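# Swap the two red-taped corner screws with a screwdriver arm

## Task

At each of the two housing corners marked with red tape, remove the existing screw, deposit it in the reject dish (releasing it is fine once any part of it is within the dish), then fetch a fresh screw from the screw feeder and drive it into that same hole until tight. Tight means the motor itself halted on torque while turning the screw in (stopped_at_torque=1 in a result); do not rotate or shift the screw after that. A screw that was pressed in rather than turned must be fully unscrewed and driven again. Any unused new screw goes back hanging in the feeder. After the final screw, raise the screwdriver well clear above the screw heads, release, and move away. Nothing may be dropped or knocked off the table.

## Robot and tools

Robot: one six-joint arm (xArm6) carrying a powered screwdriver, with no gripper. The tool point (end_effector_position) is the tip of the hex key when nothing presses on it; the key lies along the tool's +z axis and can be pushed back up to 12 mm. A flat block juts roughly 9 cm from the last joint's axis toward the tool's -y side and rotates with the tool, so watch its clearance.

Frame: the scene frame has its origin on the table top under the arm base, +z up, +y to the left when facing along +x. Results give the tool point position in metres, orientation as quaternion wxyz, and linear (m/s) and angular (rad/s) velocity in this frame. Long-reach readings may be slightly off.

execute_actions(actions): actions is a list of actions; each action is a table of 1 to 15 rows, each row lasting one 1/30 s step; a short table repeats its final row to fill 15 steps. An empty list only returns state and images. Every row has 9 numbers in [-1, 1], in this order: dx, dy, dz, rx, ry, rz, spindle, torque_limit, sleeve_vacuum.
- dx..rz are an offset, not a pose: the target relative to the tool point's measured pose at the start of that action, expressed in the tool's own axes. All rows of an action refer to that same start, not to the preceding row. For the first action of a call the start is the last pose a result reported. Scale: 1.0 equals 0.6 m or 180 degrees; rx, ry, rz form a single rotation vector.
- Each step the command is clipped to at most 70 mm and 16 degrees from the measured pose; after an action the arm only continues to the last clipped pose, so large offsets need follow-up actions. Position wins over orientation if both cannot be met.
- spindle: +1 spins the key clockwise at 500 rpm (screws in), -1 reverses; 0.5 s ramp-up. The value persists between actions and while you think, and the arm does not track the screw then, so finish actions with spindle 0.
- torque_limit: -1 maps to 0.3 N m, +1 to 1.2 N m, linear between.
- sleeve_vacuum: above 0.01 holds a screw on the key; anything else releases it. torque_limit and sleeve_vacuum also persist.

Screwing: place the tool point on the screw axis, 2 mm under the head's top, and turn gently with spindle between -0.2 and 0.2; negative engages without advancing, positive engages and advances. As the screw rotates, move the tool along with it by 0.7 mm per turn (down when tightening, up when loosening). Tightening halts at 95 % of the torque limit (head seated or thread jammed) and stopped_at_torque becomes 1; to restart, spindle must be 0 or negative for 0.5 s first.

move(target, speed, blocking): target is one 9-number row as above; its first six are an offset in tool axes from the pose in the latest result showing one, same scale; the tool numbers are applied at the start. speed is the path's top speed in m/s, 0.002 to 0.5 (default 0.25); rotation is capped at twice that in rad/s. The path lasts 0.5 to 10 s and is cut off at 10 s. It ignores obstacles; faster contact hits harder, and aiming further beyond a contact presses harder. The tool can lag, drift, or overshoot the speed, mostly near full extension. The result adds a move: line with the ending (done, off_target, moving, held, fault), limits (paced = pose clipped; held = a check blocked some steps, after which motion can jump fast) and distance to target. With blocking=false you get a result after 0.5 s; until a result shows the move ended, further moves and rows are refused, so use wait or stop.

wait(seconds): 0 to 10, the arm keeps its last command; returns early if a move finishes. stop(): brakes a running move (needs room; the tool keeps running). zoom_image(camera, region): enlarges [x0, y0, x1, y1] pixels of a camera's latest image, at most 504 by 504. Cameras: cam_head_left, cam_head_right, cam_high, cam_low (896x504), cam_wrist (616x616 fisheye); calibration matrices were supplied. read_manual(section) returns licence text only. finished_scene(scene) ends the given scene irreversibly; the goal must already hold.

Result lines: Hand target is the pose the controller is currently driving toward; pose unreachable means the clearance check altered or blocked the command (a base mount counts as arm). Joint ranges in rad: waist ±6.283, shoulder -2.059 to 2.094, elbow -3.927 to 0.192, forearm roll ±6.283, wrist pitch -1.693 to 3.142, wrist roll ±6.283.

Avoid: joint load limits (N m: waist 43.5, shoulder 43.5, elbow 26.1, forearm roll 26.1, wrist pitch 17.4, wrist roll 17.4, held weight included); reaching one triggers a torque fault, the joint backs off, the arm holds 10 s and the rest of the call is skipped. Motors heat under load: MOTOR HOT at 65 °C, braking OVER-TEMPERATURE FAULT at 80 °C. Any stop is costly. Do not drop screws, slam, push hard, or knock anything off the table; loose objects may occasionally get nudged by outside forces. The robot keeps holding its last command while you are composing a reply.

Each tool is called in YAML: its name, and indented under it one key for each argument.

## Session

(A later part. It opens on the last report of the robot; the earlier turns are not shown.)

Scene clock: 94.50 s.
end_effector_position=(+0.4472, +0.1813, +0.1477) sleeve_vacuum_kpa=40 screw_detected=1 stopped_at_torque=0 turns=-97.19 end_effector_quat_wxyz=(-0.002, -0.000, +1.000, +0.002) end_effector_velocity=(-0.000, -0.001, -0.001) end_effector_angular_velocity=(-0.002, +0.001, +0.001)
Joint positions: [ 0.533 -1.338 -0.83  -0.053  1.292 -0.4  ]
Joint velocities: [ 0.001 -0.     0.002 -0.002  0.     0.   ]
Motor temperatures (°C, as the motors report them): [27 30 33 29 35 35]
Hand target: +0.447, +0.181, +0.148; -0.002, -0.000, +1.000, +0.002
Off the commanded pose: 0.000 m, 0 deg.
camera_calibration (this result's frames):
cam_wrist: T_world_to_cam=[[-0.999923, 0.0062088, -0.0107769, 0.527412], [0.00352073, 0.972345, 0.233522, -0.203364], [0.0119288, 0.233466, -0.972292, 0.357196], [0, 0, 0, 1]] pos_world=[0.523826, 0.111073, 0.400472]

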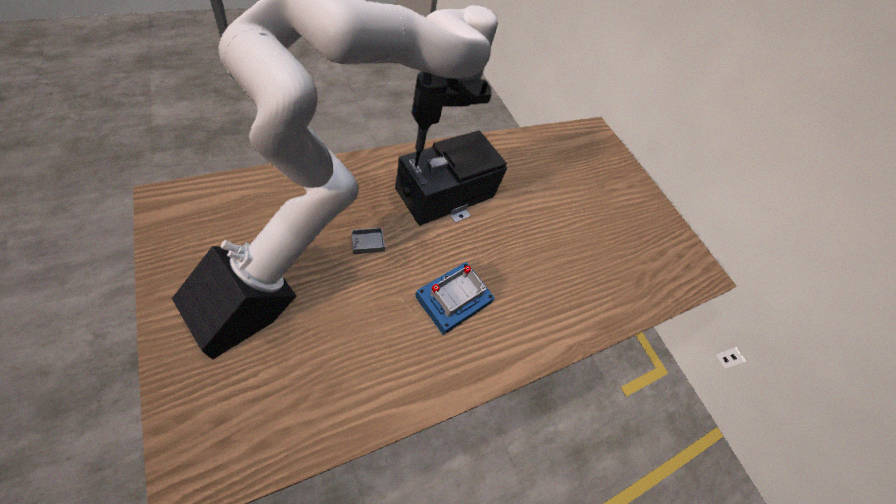

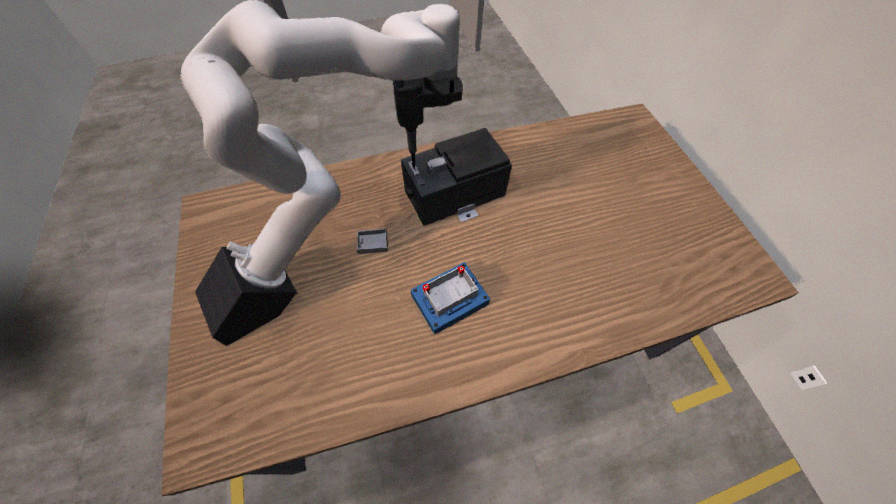

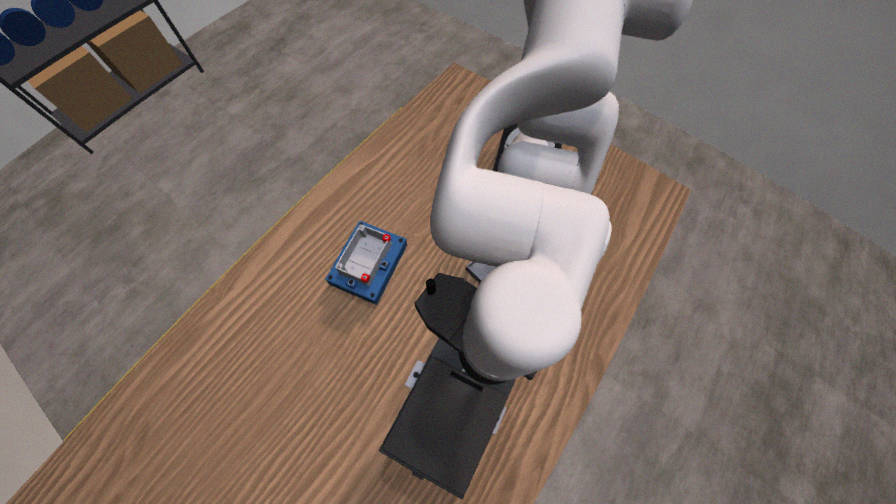

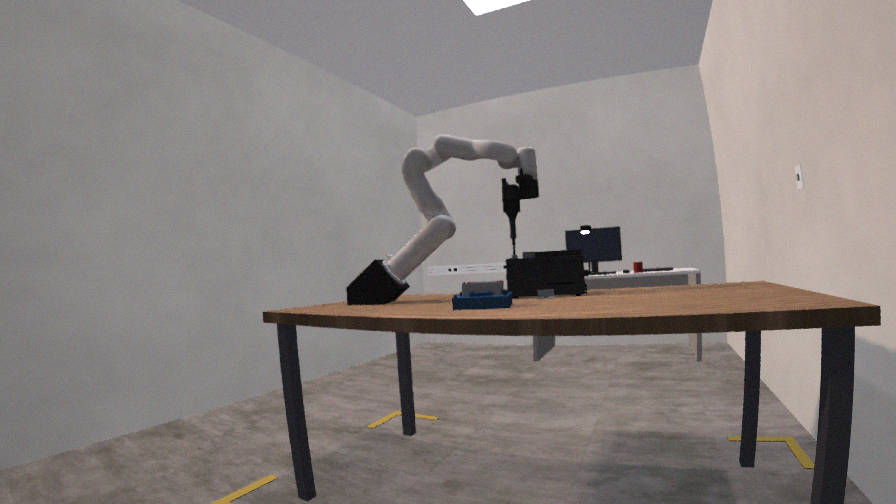

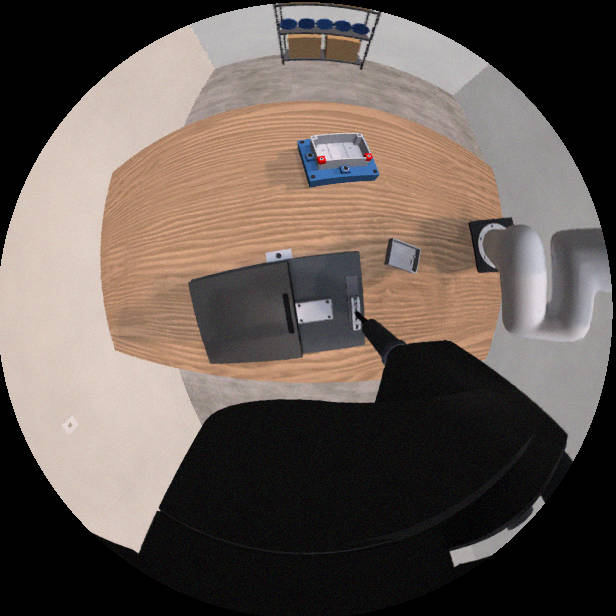

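move:
  target: [0,0,-0.05,0,0,0,0,1,1]
  speed: 0.04

move:
  target: [-0.17,0.03,-0.04,0,0,0,0,1,1]
  speed: 0.08

move:
  target: [0,-0.33,0,0,0,0,0,1,1]
  speed: 0.1

move:
  target: [0.09,-0.195,0.18,0,0,0.5,0,1,1]
  speed: 0.3

Scene clock: 96.77 s.
end_effector_position=(+0.4473, +0.1809, +0.1774) sleeve_vacuum_kpa=39 screw_detected=1 stopped_at_torque=0 turns=-97.19 end_effector_quat_wxyz=(-0.003, -0.000, +1.000, +0.003) end_effector_velocity=(-0.002, +0.000, -0.001) end_effector_angular_velocity=(-0.002, +0.007, +0.002)
Joint positions: [ 0.586 -1.339 -0.915 -0.091  1.38  -0.363]
Joint velocities: [ 0.066  0.002  0.    -0.05   0.009  0.05 ]
Motor temperatures (°C, as the motors report them): [27 30 34 29 35 35]
Hand target: +0.447, +0.181, +0.178; -0.003, -0.000, +1.000, +0.003
Off the commanded pose: 0.000 m, 0 deg.
move: done
camera_calibration (this result's frames):
cam_wrist: T_world_to_cam=[[-0.99993, 0.00683145, -0.00966503, 0.527579], [0.00436314, 0.971858, 0.235527, -0.210517], [0.011002, 0.235468, -0.97182, 0.3862], [0, 0, 0, 1]] pos_world=[0.524211, 0.110051, 0.429998]

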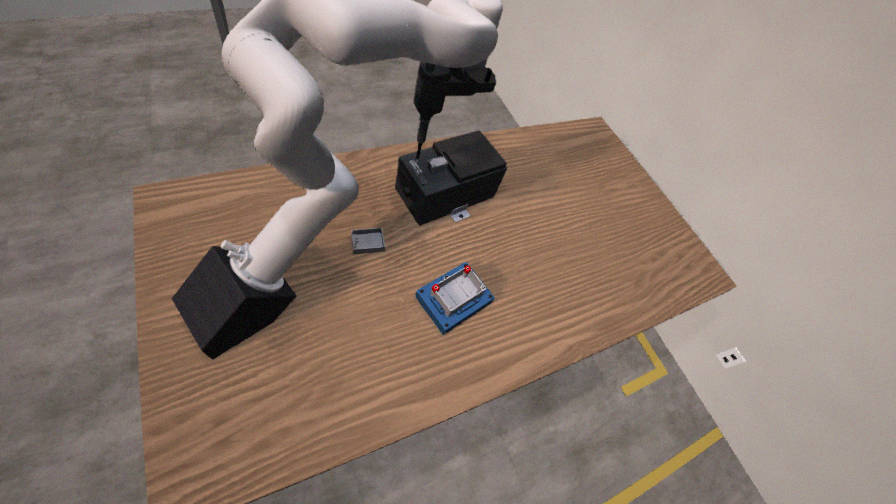

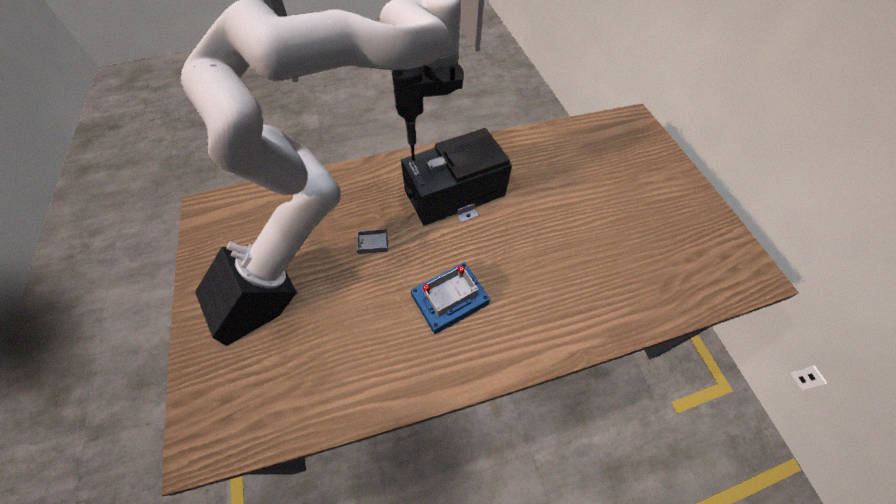

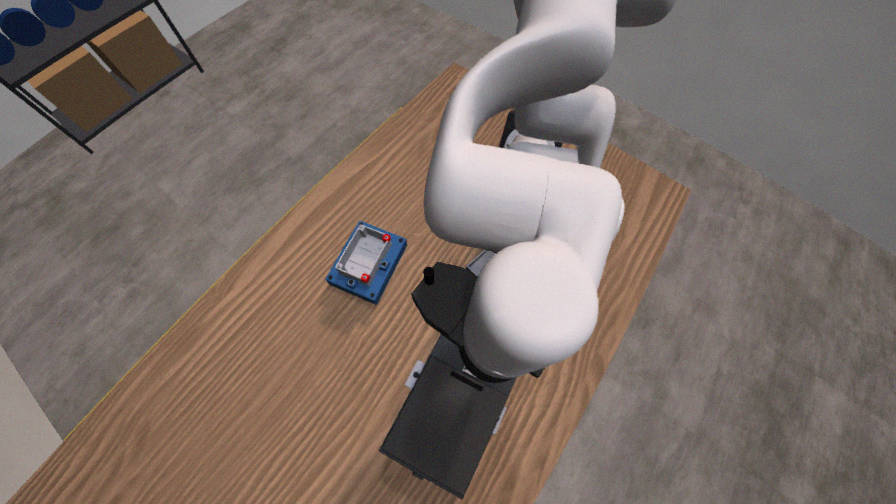

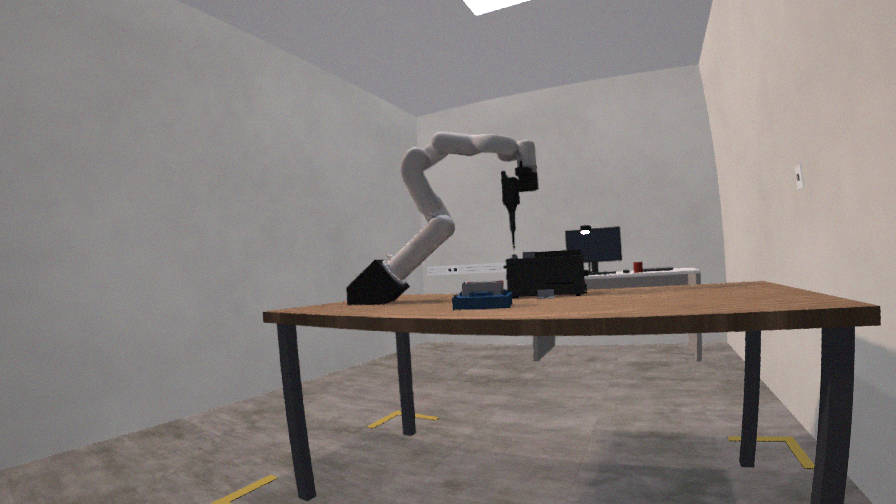

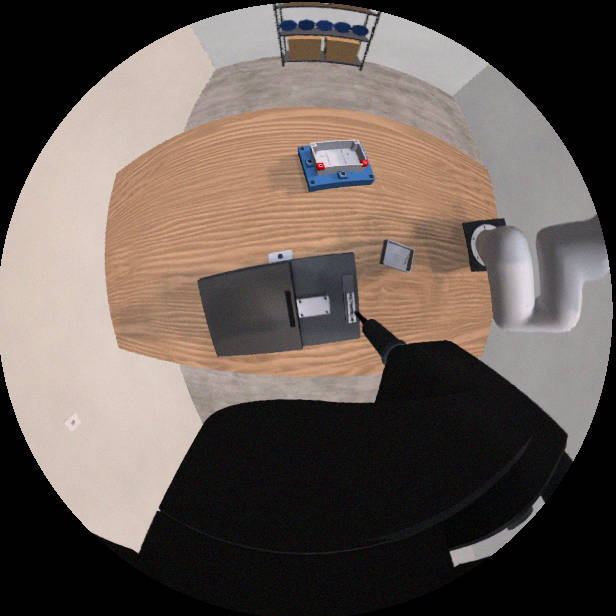

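Scene clock: 98.43 s.
end_effector_position=(+0.5489, +0.1987, +0.2013) sleeve_vacuum_kpa=39 screw_detected=1 stopped_at_torque=0 turns=-97.19 end_effector_quat_wxyz=(-0.003, +0.000, +1.000, +0.002) end_effector_velocity=(+0.001, +0.000, +0.001) end_effector_angular_velocity=(+0.017, +0.006, -0.003)
Joint positions: [ 0.218 -0.976 -1.318  0.193  1.436 -0.643]
Joint velocities: [-0.125  0.008 -0.011  0.113  0.025 -0.091]
Motor temperatures (°C, as the motors report them): [27 30 34 29 35 35]
Hand target: +0.549, +0.199, +0.201; -0.003, +0.000, +1.000, +0.003
Off the commanded pose: 0.001 m, 0 deg.
move: done
camera_calibration (this result's frames):
cam_wrist: T_world_to_cam=[[-0.999931, 0.00731383, -0.00923852, 0.629124], [0.00494817, 0.972201, 0.234095, -0.233998], [0.0106938, 0.234033, -0.97217, 0.404603], [0, 0, 0, 1]] pos_world=[0.625912, 0.128202, 0.453933]

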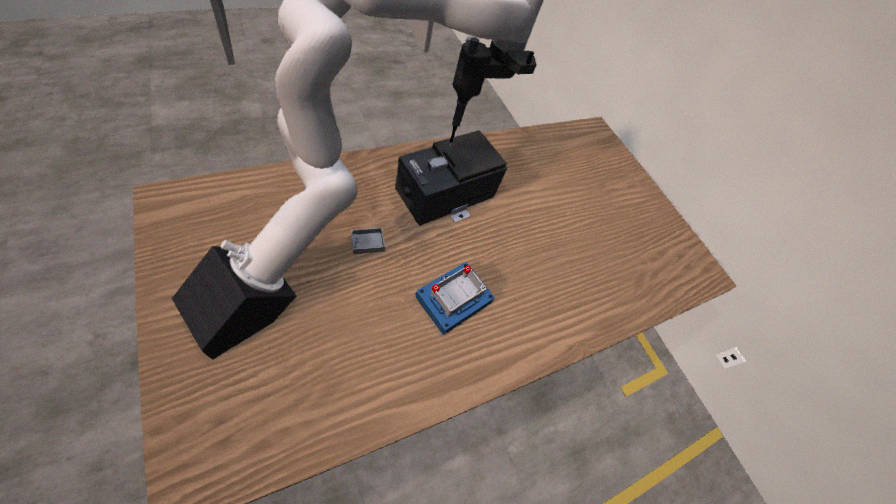

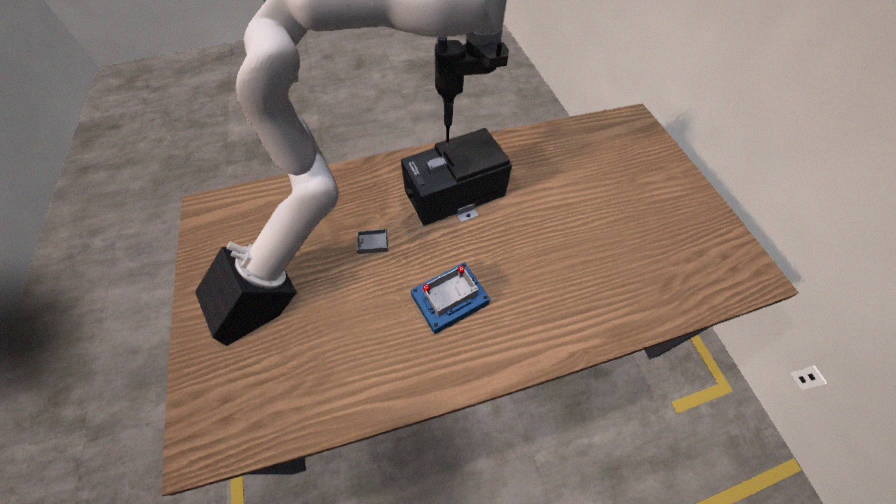

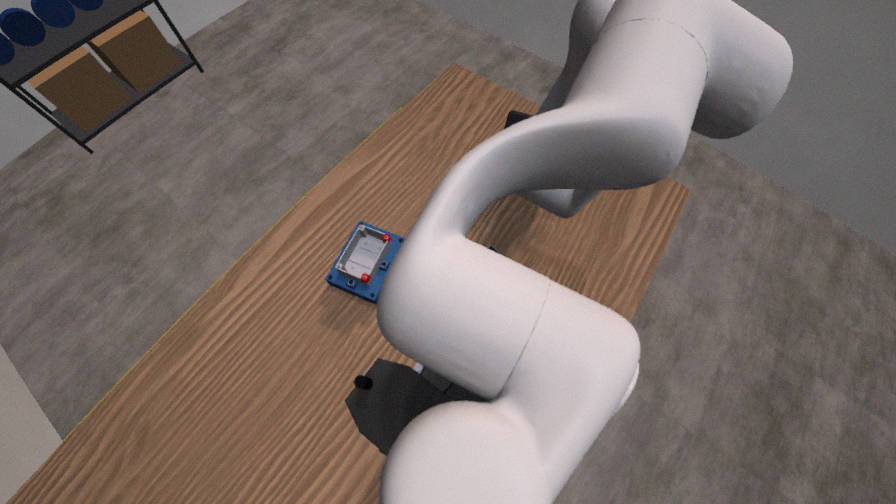

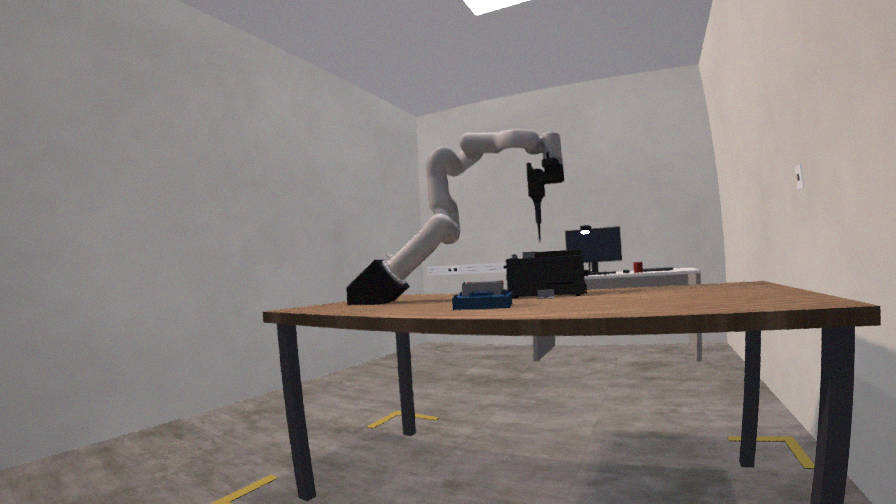

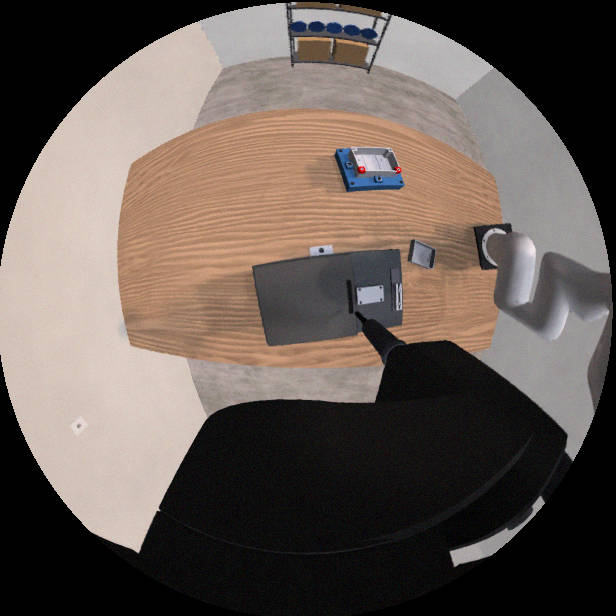

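Scene clock: 100.77 s.
end_effector_position=(+0.5483, +0.0025, +0.2004) sleeve_vacuum_kpa=39 screw_detected=1 stopped_at_torque=0 turns=-97.19 end_effector_quat_wxyz=(-0.003, +0.001, +1.000, +0.004) end_effector_velocity=(+0.000, -0.001, +0.001) end_effector_angular_velocity=(-0.004, +0.000, +0.005)
Joint positions: [-1.18  -0.692 -1.348  0.957  1.924 -1.693]
Joint velocities: [-0.001  0.    -0.003 -0.002 -0.001 -0.003]
Motor temperatures (°C, as the motors report them): [27 30 34 29 35 35]
Hand target: +0.548, +0.002, +0.200; -0.003, +0.002, +1.000, +0.005
Off the commanded pose: 0.002 m, 0 deg.
move: done
camera_calibration (this result's frames):
cam_wrist: T_world_to_cam=[[-0.999915, 0.00924662, -0.00917662, 0.629912], [0.00678817, 0.971047, 0.238792, -0.0450199], [0.0111189, 0.238709, -0.971027, 0.449222], [0, 0, 0, 1]] pos_world=[0.625169, -0.0693415, 0.452738]

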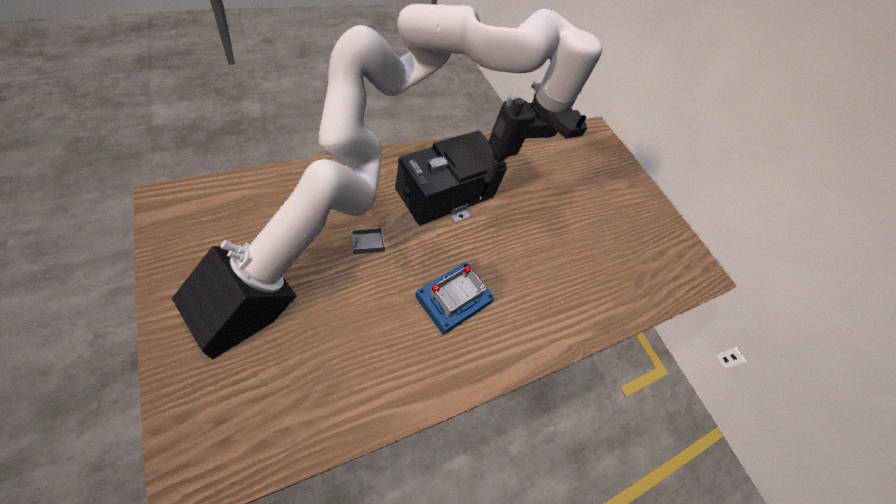

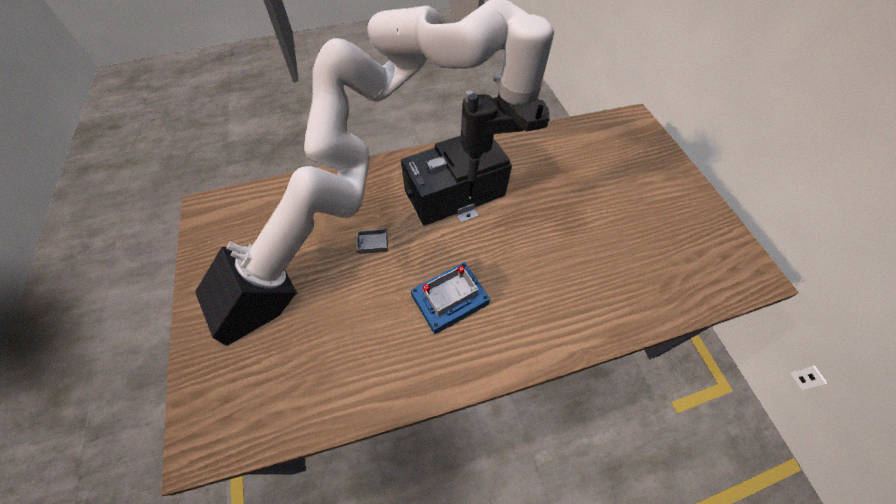

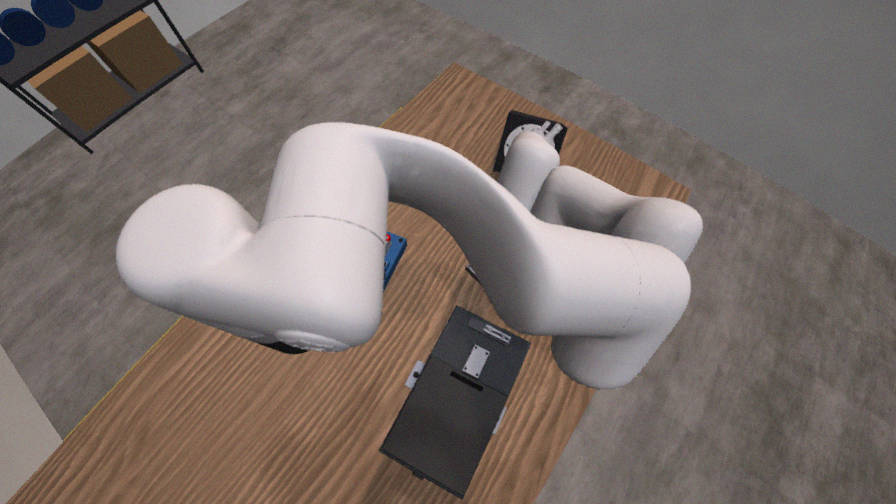

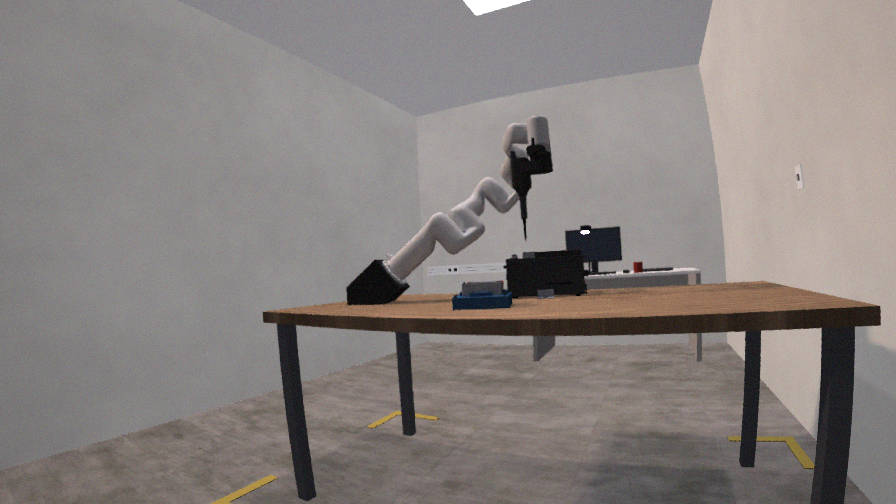

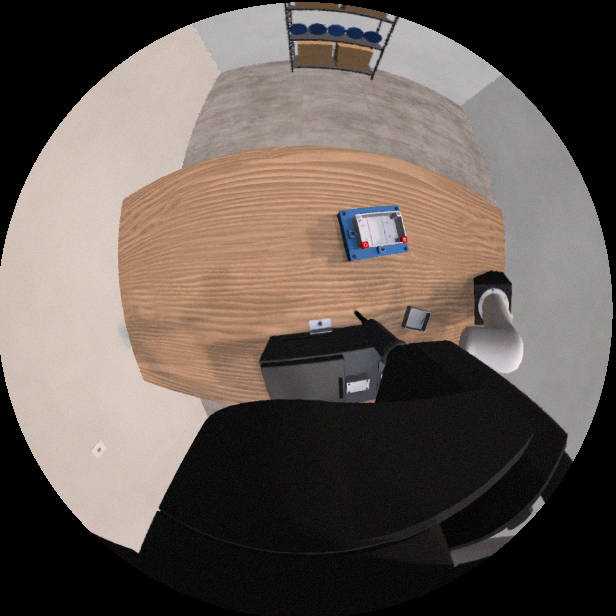

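Scene clock: 103.83 s.
end_effector_position=(+0.4944, -0.1127, +0.0917) sleeve_vacuum_kpa=39 screw_detected=1 stopped_at_torque=0 turns=-97.19 end_effector_quat_wxyz=(-0.006, +0.707, +0.707, +0.002) end_effector_velocity=(-0.002, -0.001, -0.001) end_effector_angular_velocity=(+0.001, +0.002, -0.011)
Joint positions: [-1.178 -0.479 -0.92   0.876  1.524 -0.635]
Joint velocities: [-0.001  0.002  0.004 -0.001 -0.002  0.006]
Motor temperatures (°C, as the motors report them): [27 29 33 29 35 35]
Hand target: +0.494, -0.113, +0.091; -0.006, +0.707, +0.707, +0.002
Off the commanded pose: 0.001 m, 0 deg.
move: done
camera_calibration (this result's frames):
cam_wrist: T_world_to_cam=[[0.00661539, 0.999964, -0.00540362, 0.189739], [0.974398, -0.00523165, 0.224768, -0.493902], [0.224731, -0.0067522, -0.974397, 0.238753], [0, 0, 0, 1]] pos_world=[0.426347, -0.190704, 0.344679]

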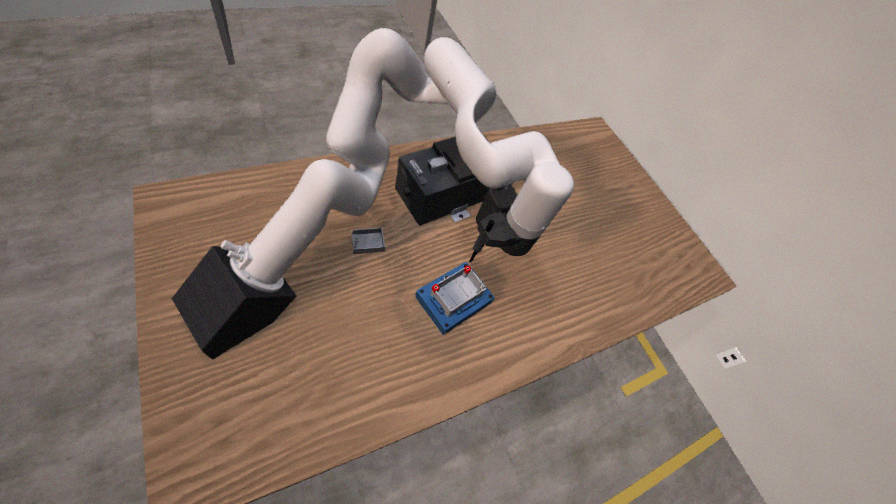

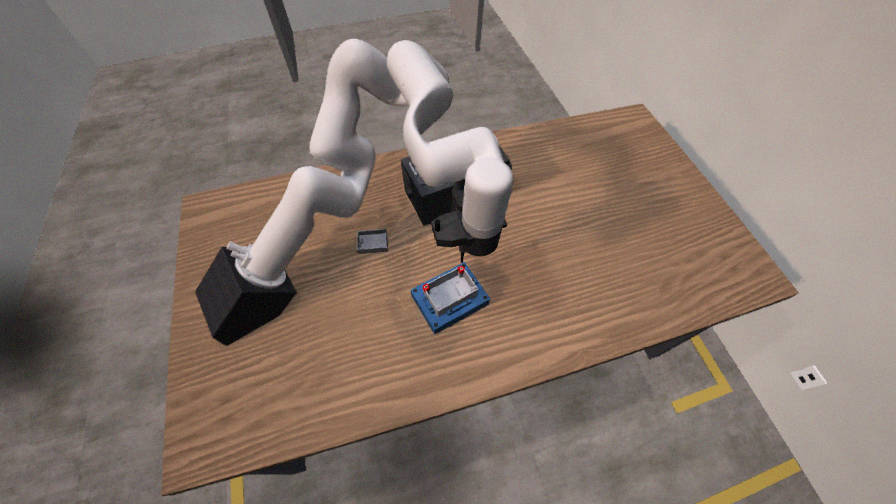

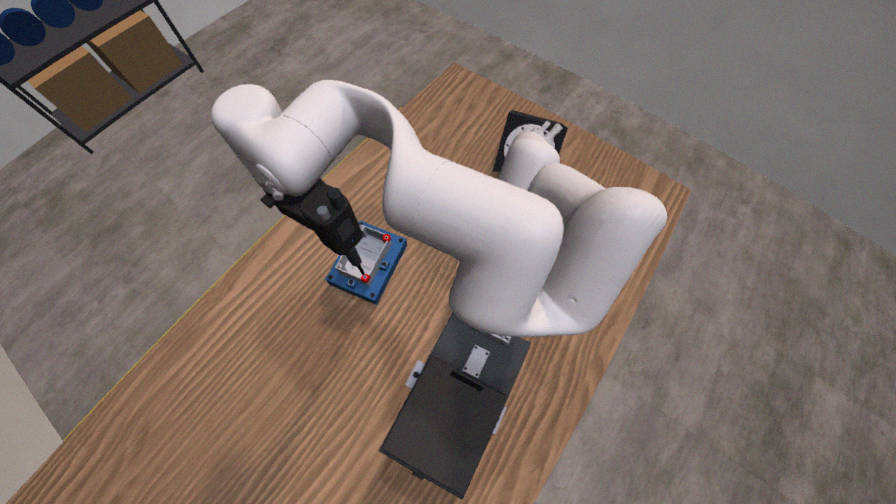

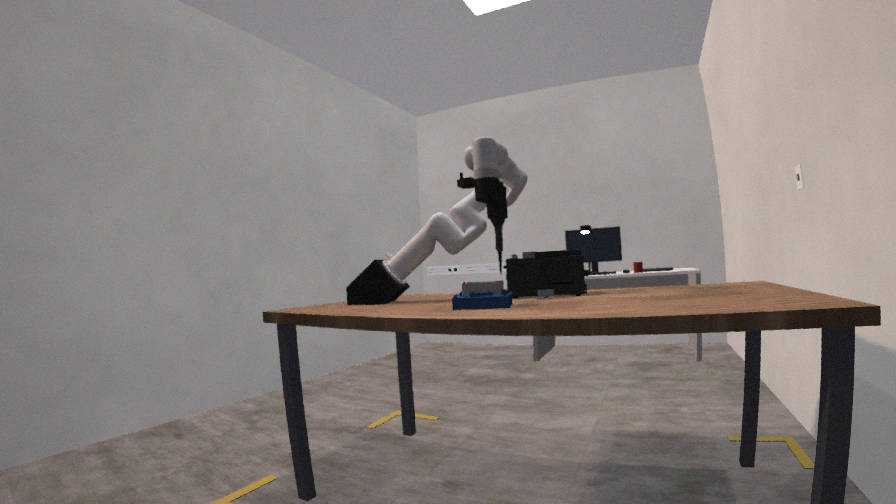

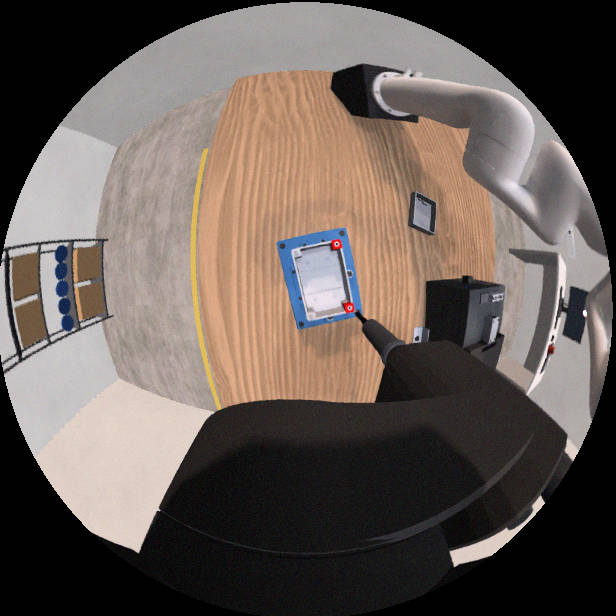

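move:
  target: [-0.0057,-0.0015,0.0228,-0.0018,-0.003,0,0,0,1]
  speed: 0.03

zoom_image:
  camera: "cam_high"
  region: [350,262,380,292]

zoom_image:
  camera: "cam_head_left"
  region: [452,253,482,283]

zoom_image:
  camera: "cam_low"
  region: [480,260,520,300]

Scene clock: 105.73 s.
end_effector_position=(+0.4935, -0.1160, +0.0780) sleeve_vacuum_kpa=39 screw_detected=1 stopped_at_torque=0 turns=-97.19 end_effector_quat_wxyz=(-0.000, +0.707, +0.707, +0.000) end_effector_velocity=(+0.001, -0.000, -0.000) end_effector_angular_velocity=(-0.003, -0.001, +0.002)
Joint positions: [-1.145 -0.487 -0.884  0.887  1.471 -0.637]
Joint velocities: [ 0.002 -0.001  0.     0.001 -0.004 -0.   ]
Motor temperatures (°C, as the motors report them): [27 29 33 29 35 35]
Hand target: +0.493, -0.116, +0.078; -0.000, +0.707, +0.707, +0.000
Off the commanded pose: 0.000 m, 0 deg.
move: done
camera_calibration (this result's frames):
cam_wrist: T_world_to_cam=[[0.00644743, 0.999869, -0.0148429, 0.193795], [0.973125, -0.00285683, 0.230258, -0.489496], [0.230186, -0.0159286, -0.973016, 0.221793], [0, 0, 0, 1]] pos_world=[0.424038, -0.191635, 0.331396]

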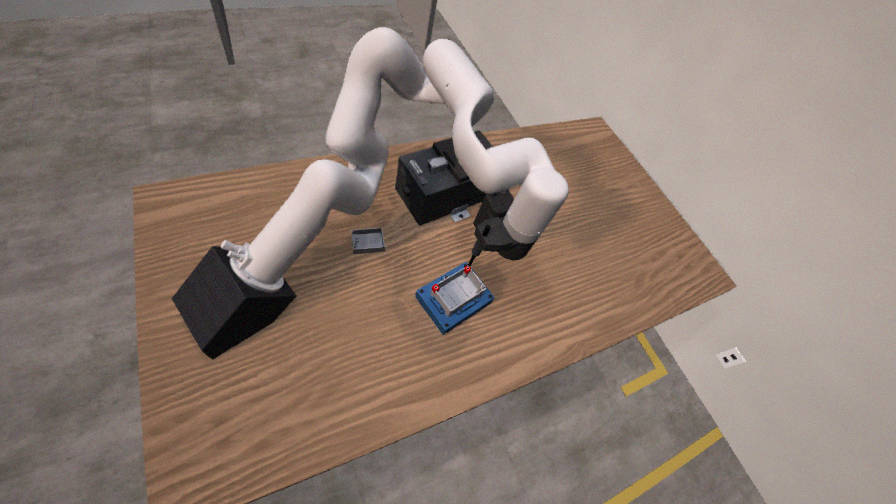

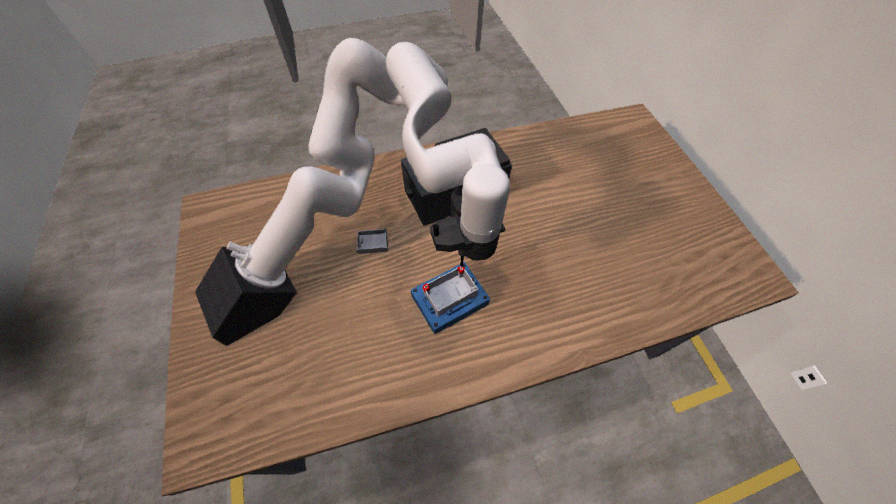

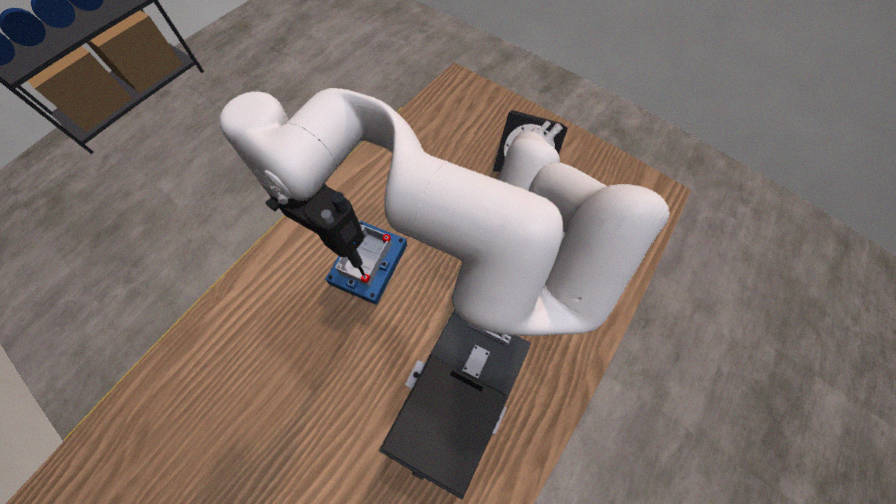

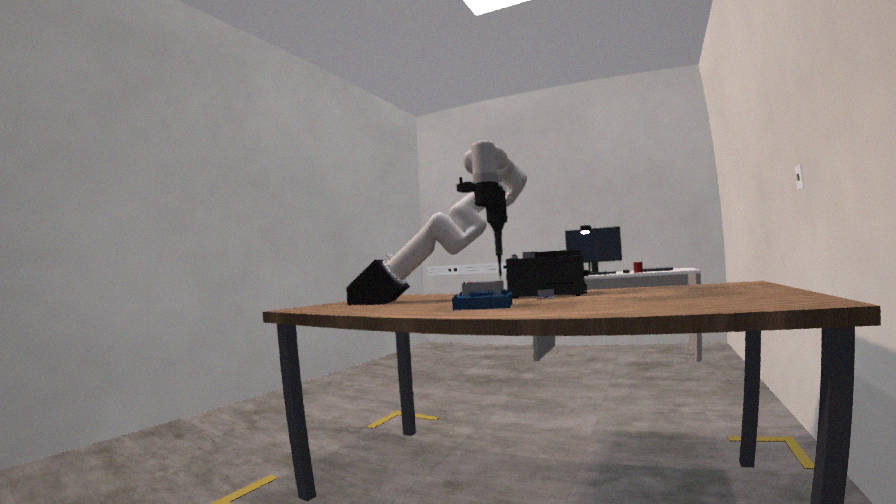

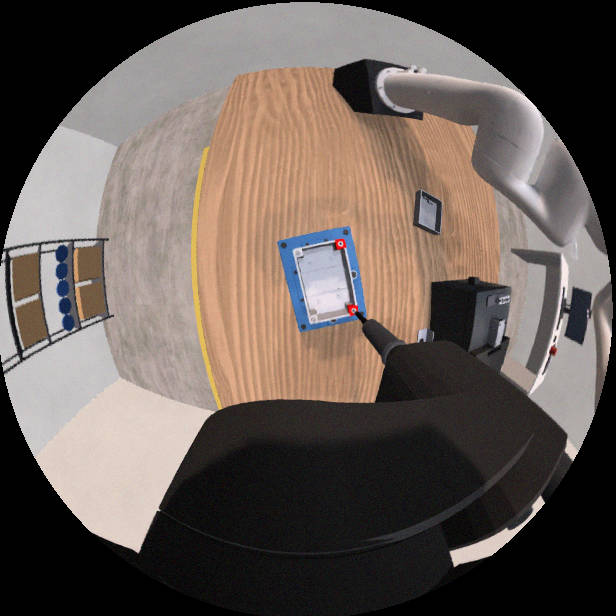

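Region (350, 262, 380, 292) of cam_high's 896x504 image, scaled by 16.800, with more detail than that image has.

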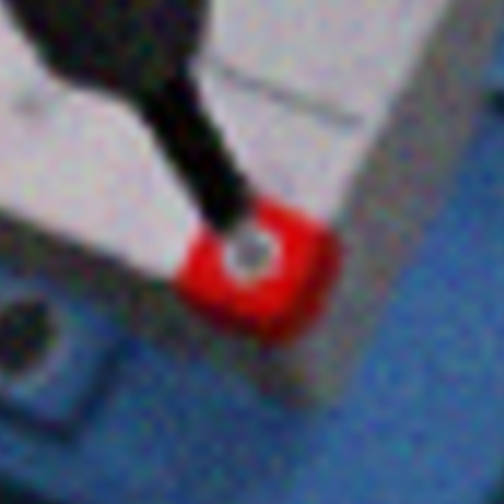

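Region (452, 253, 482, 283) of cam_head_left's 896x504 image, scaled by 16.800, with more detail than that image has.

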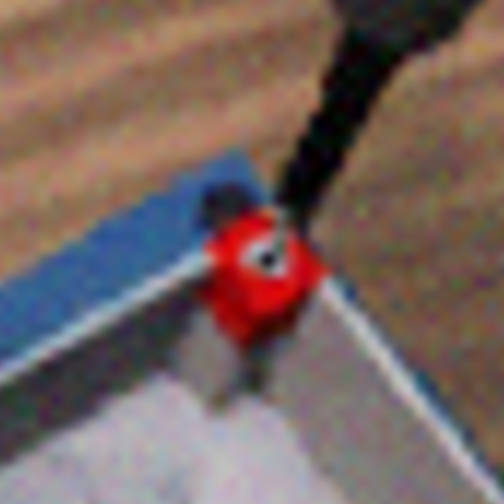

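Region (480, 260, 520, 300) of cam_low's 896x504 image, scaled by 12.600, with more detail than that image has.

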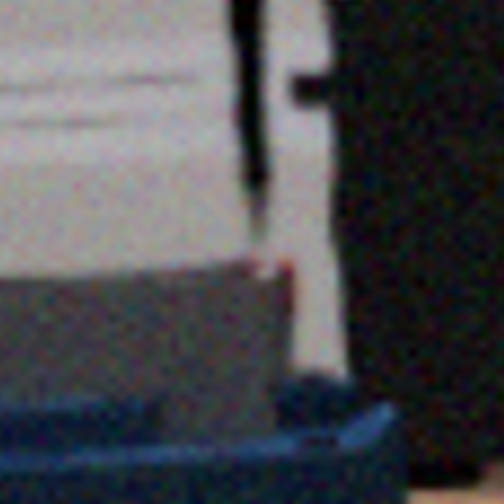

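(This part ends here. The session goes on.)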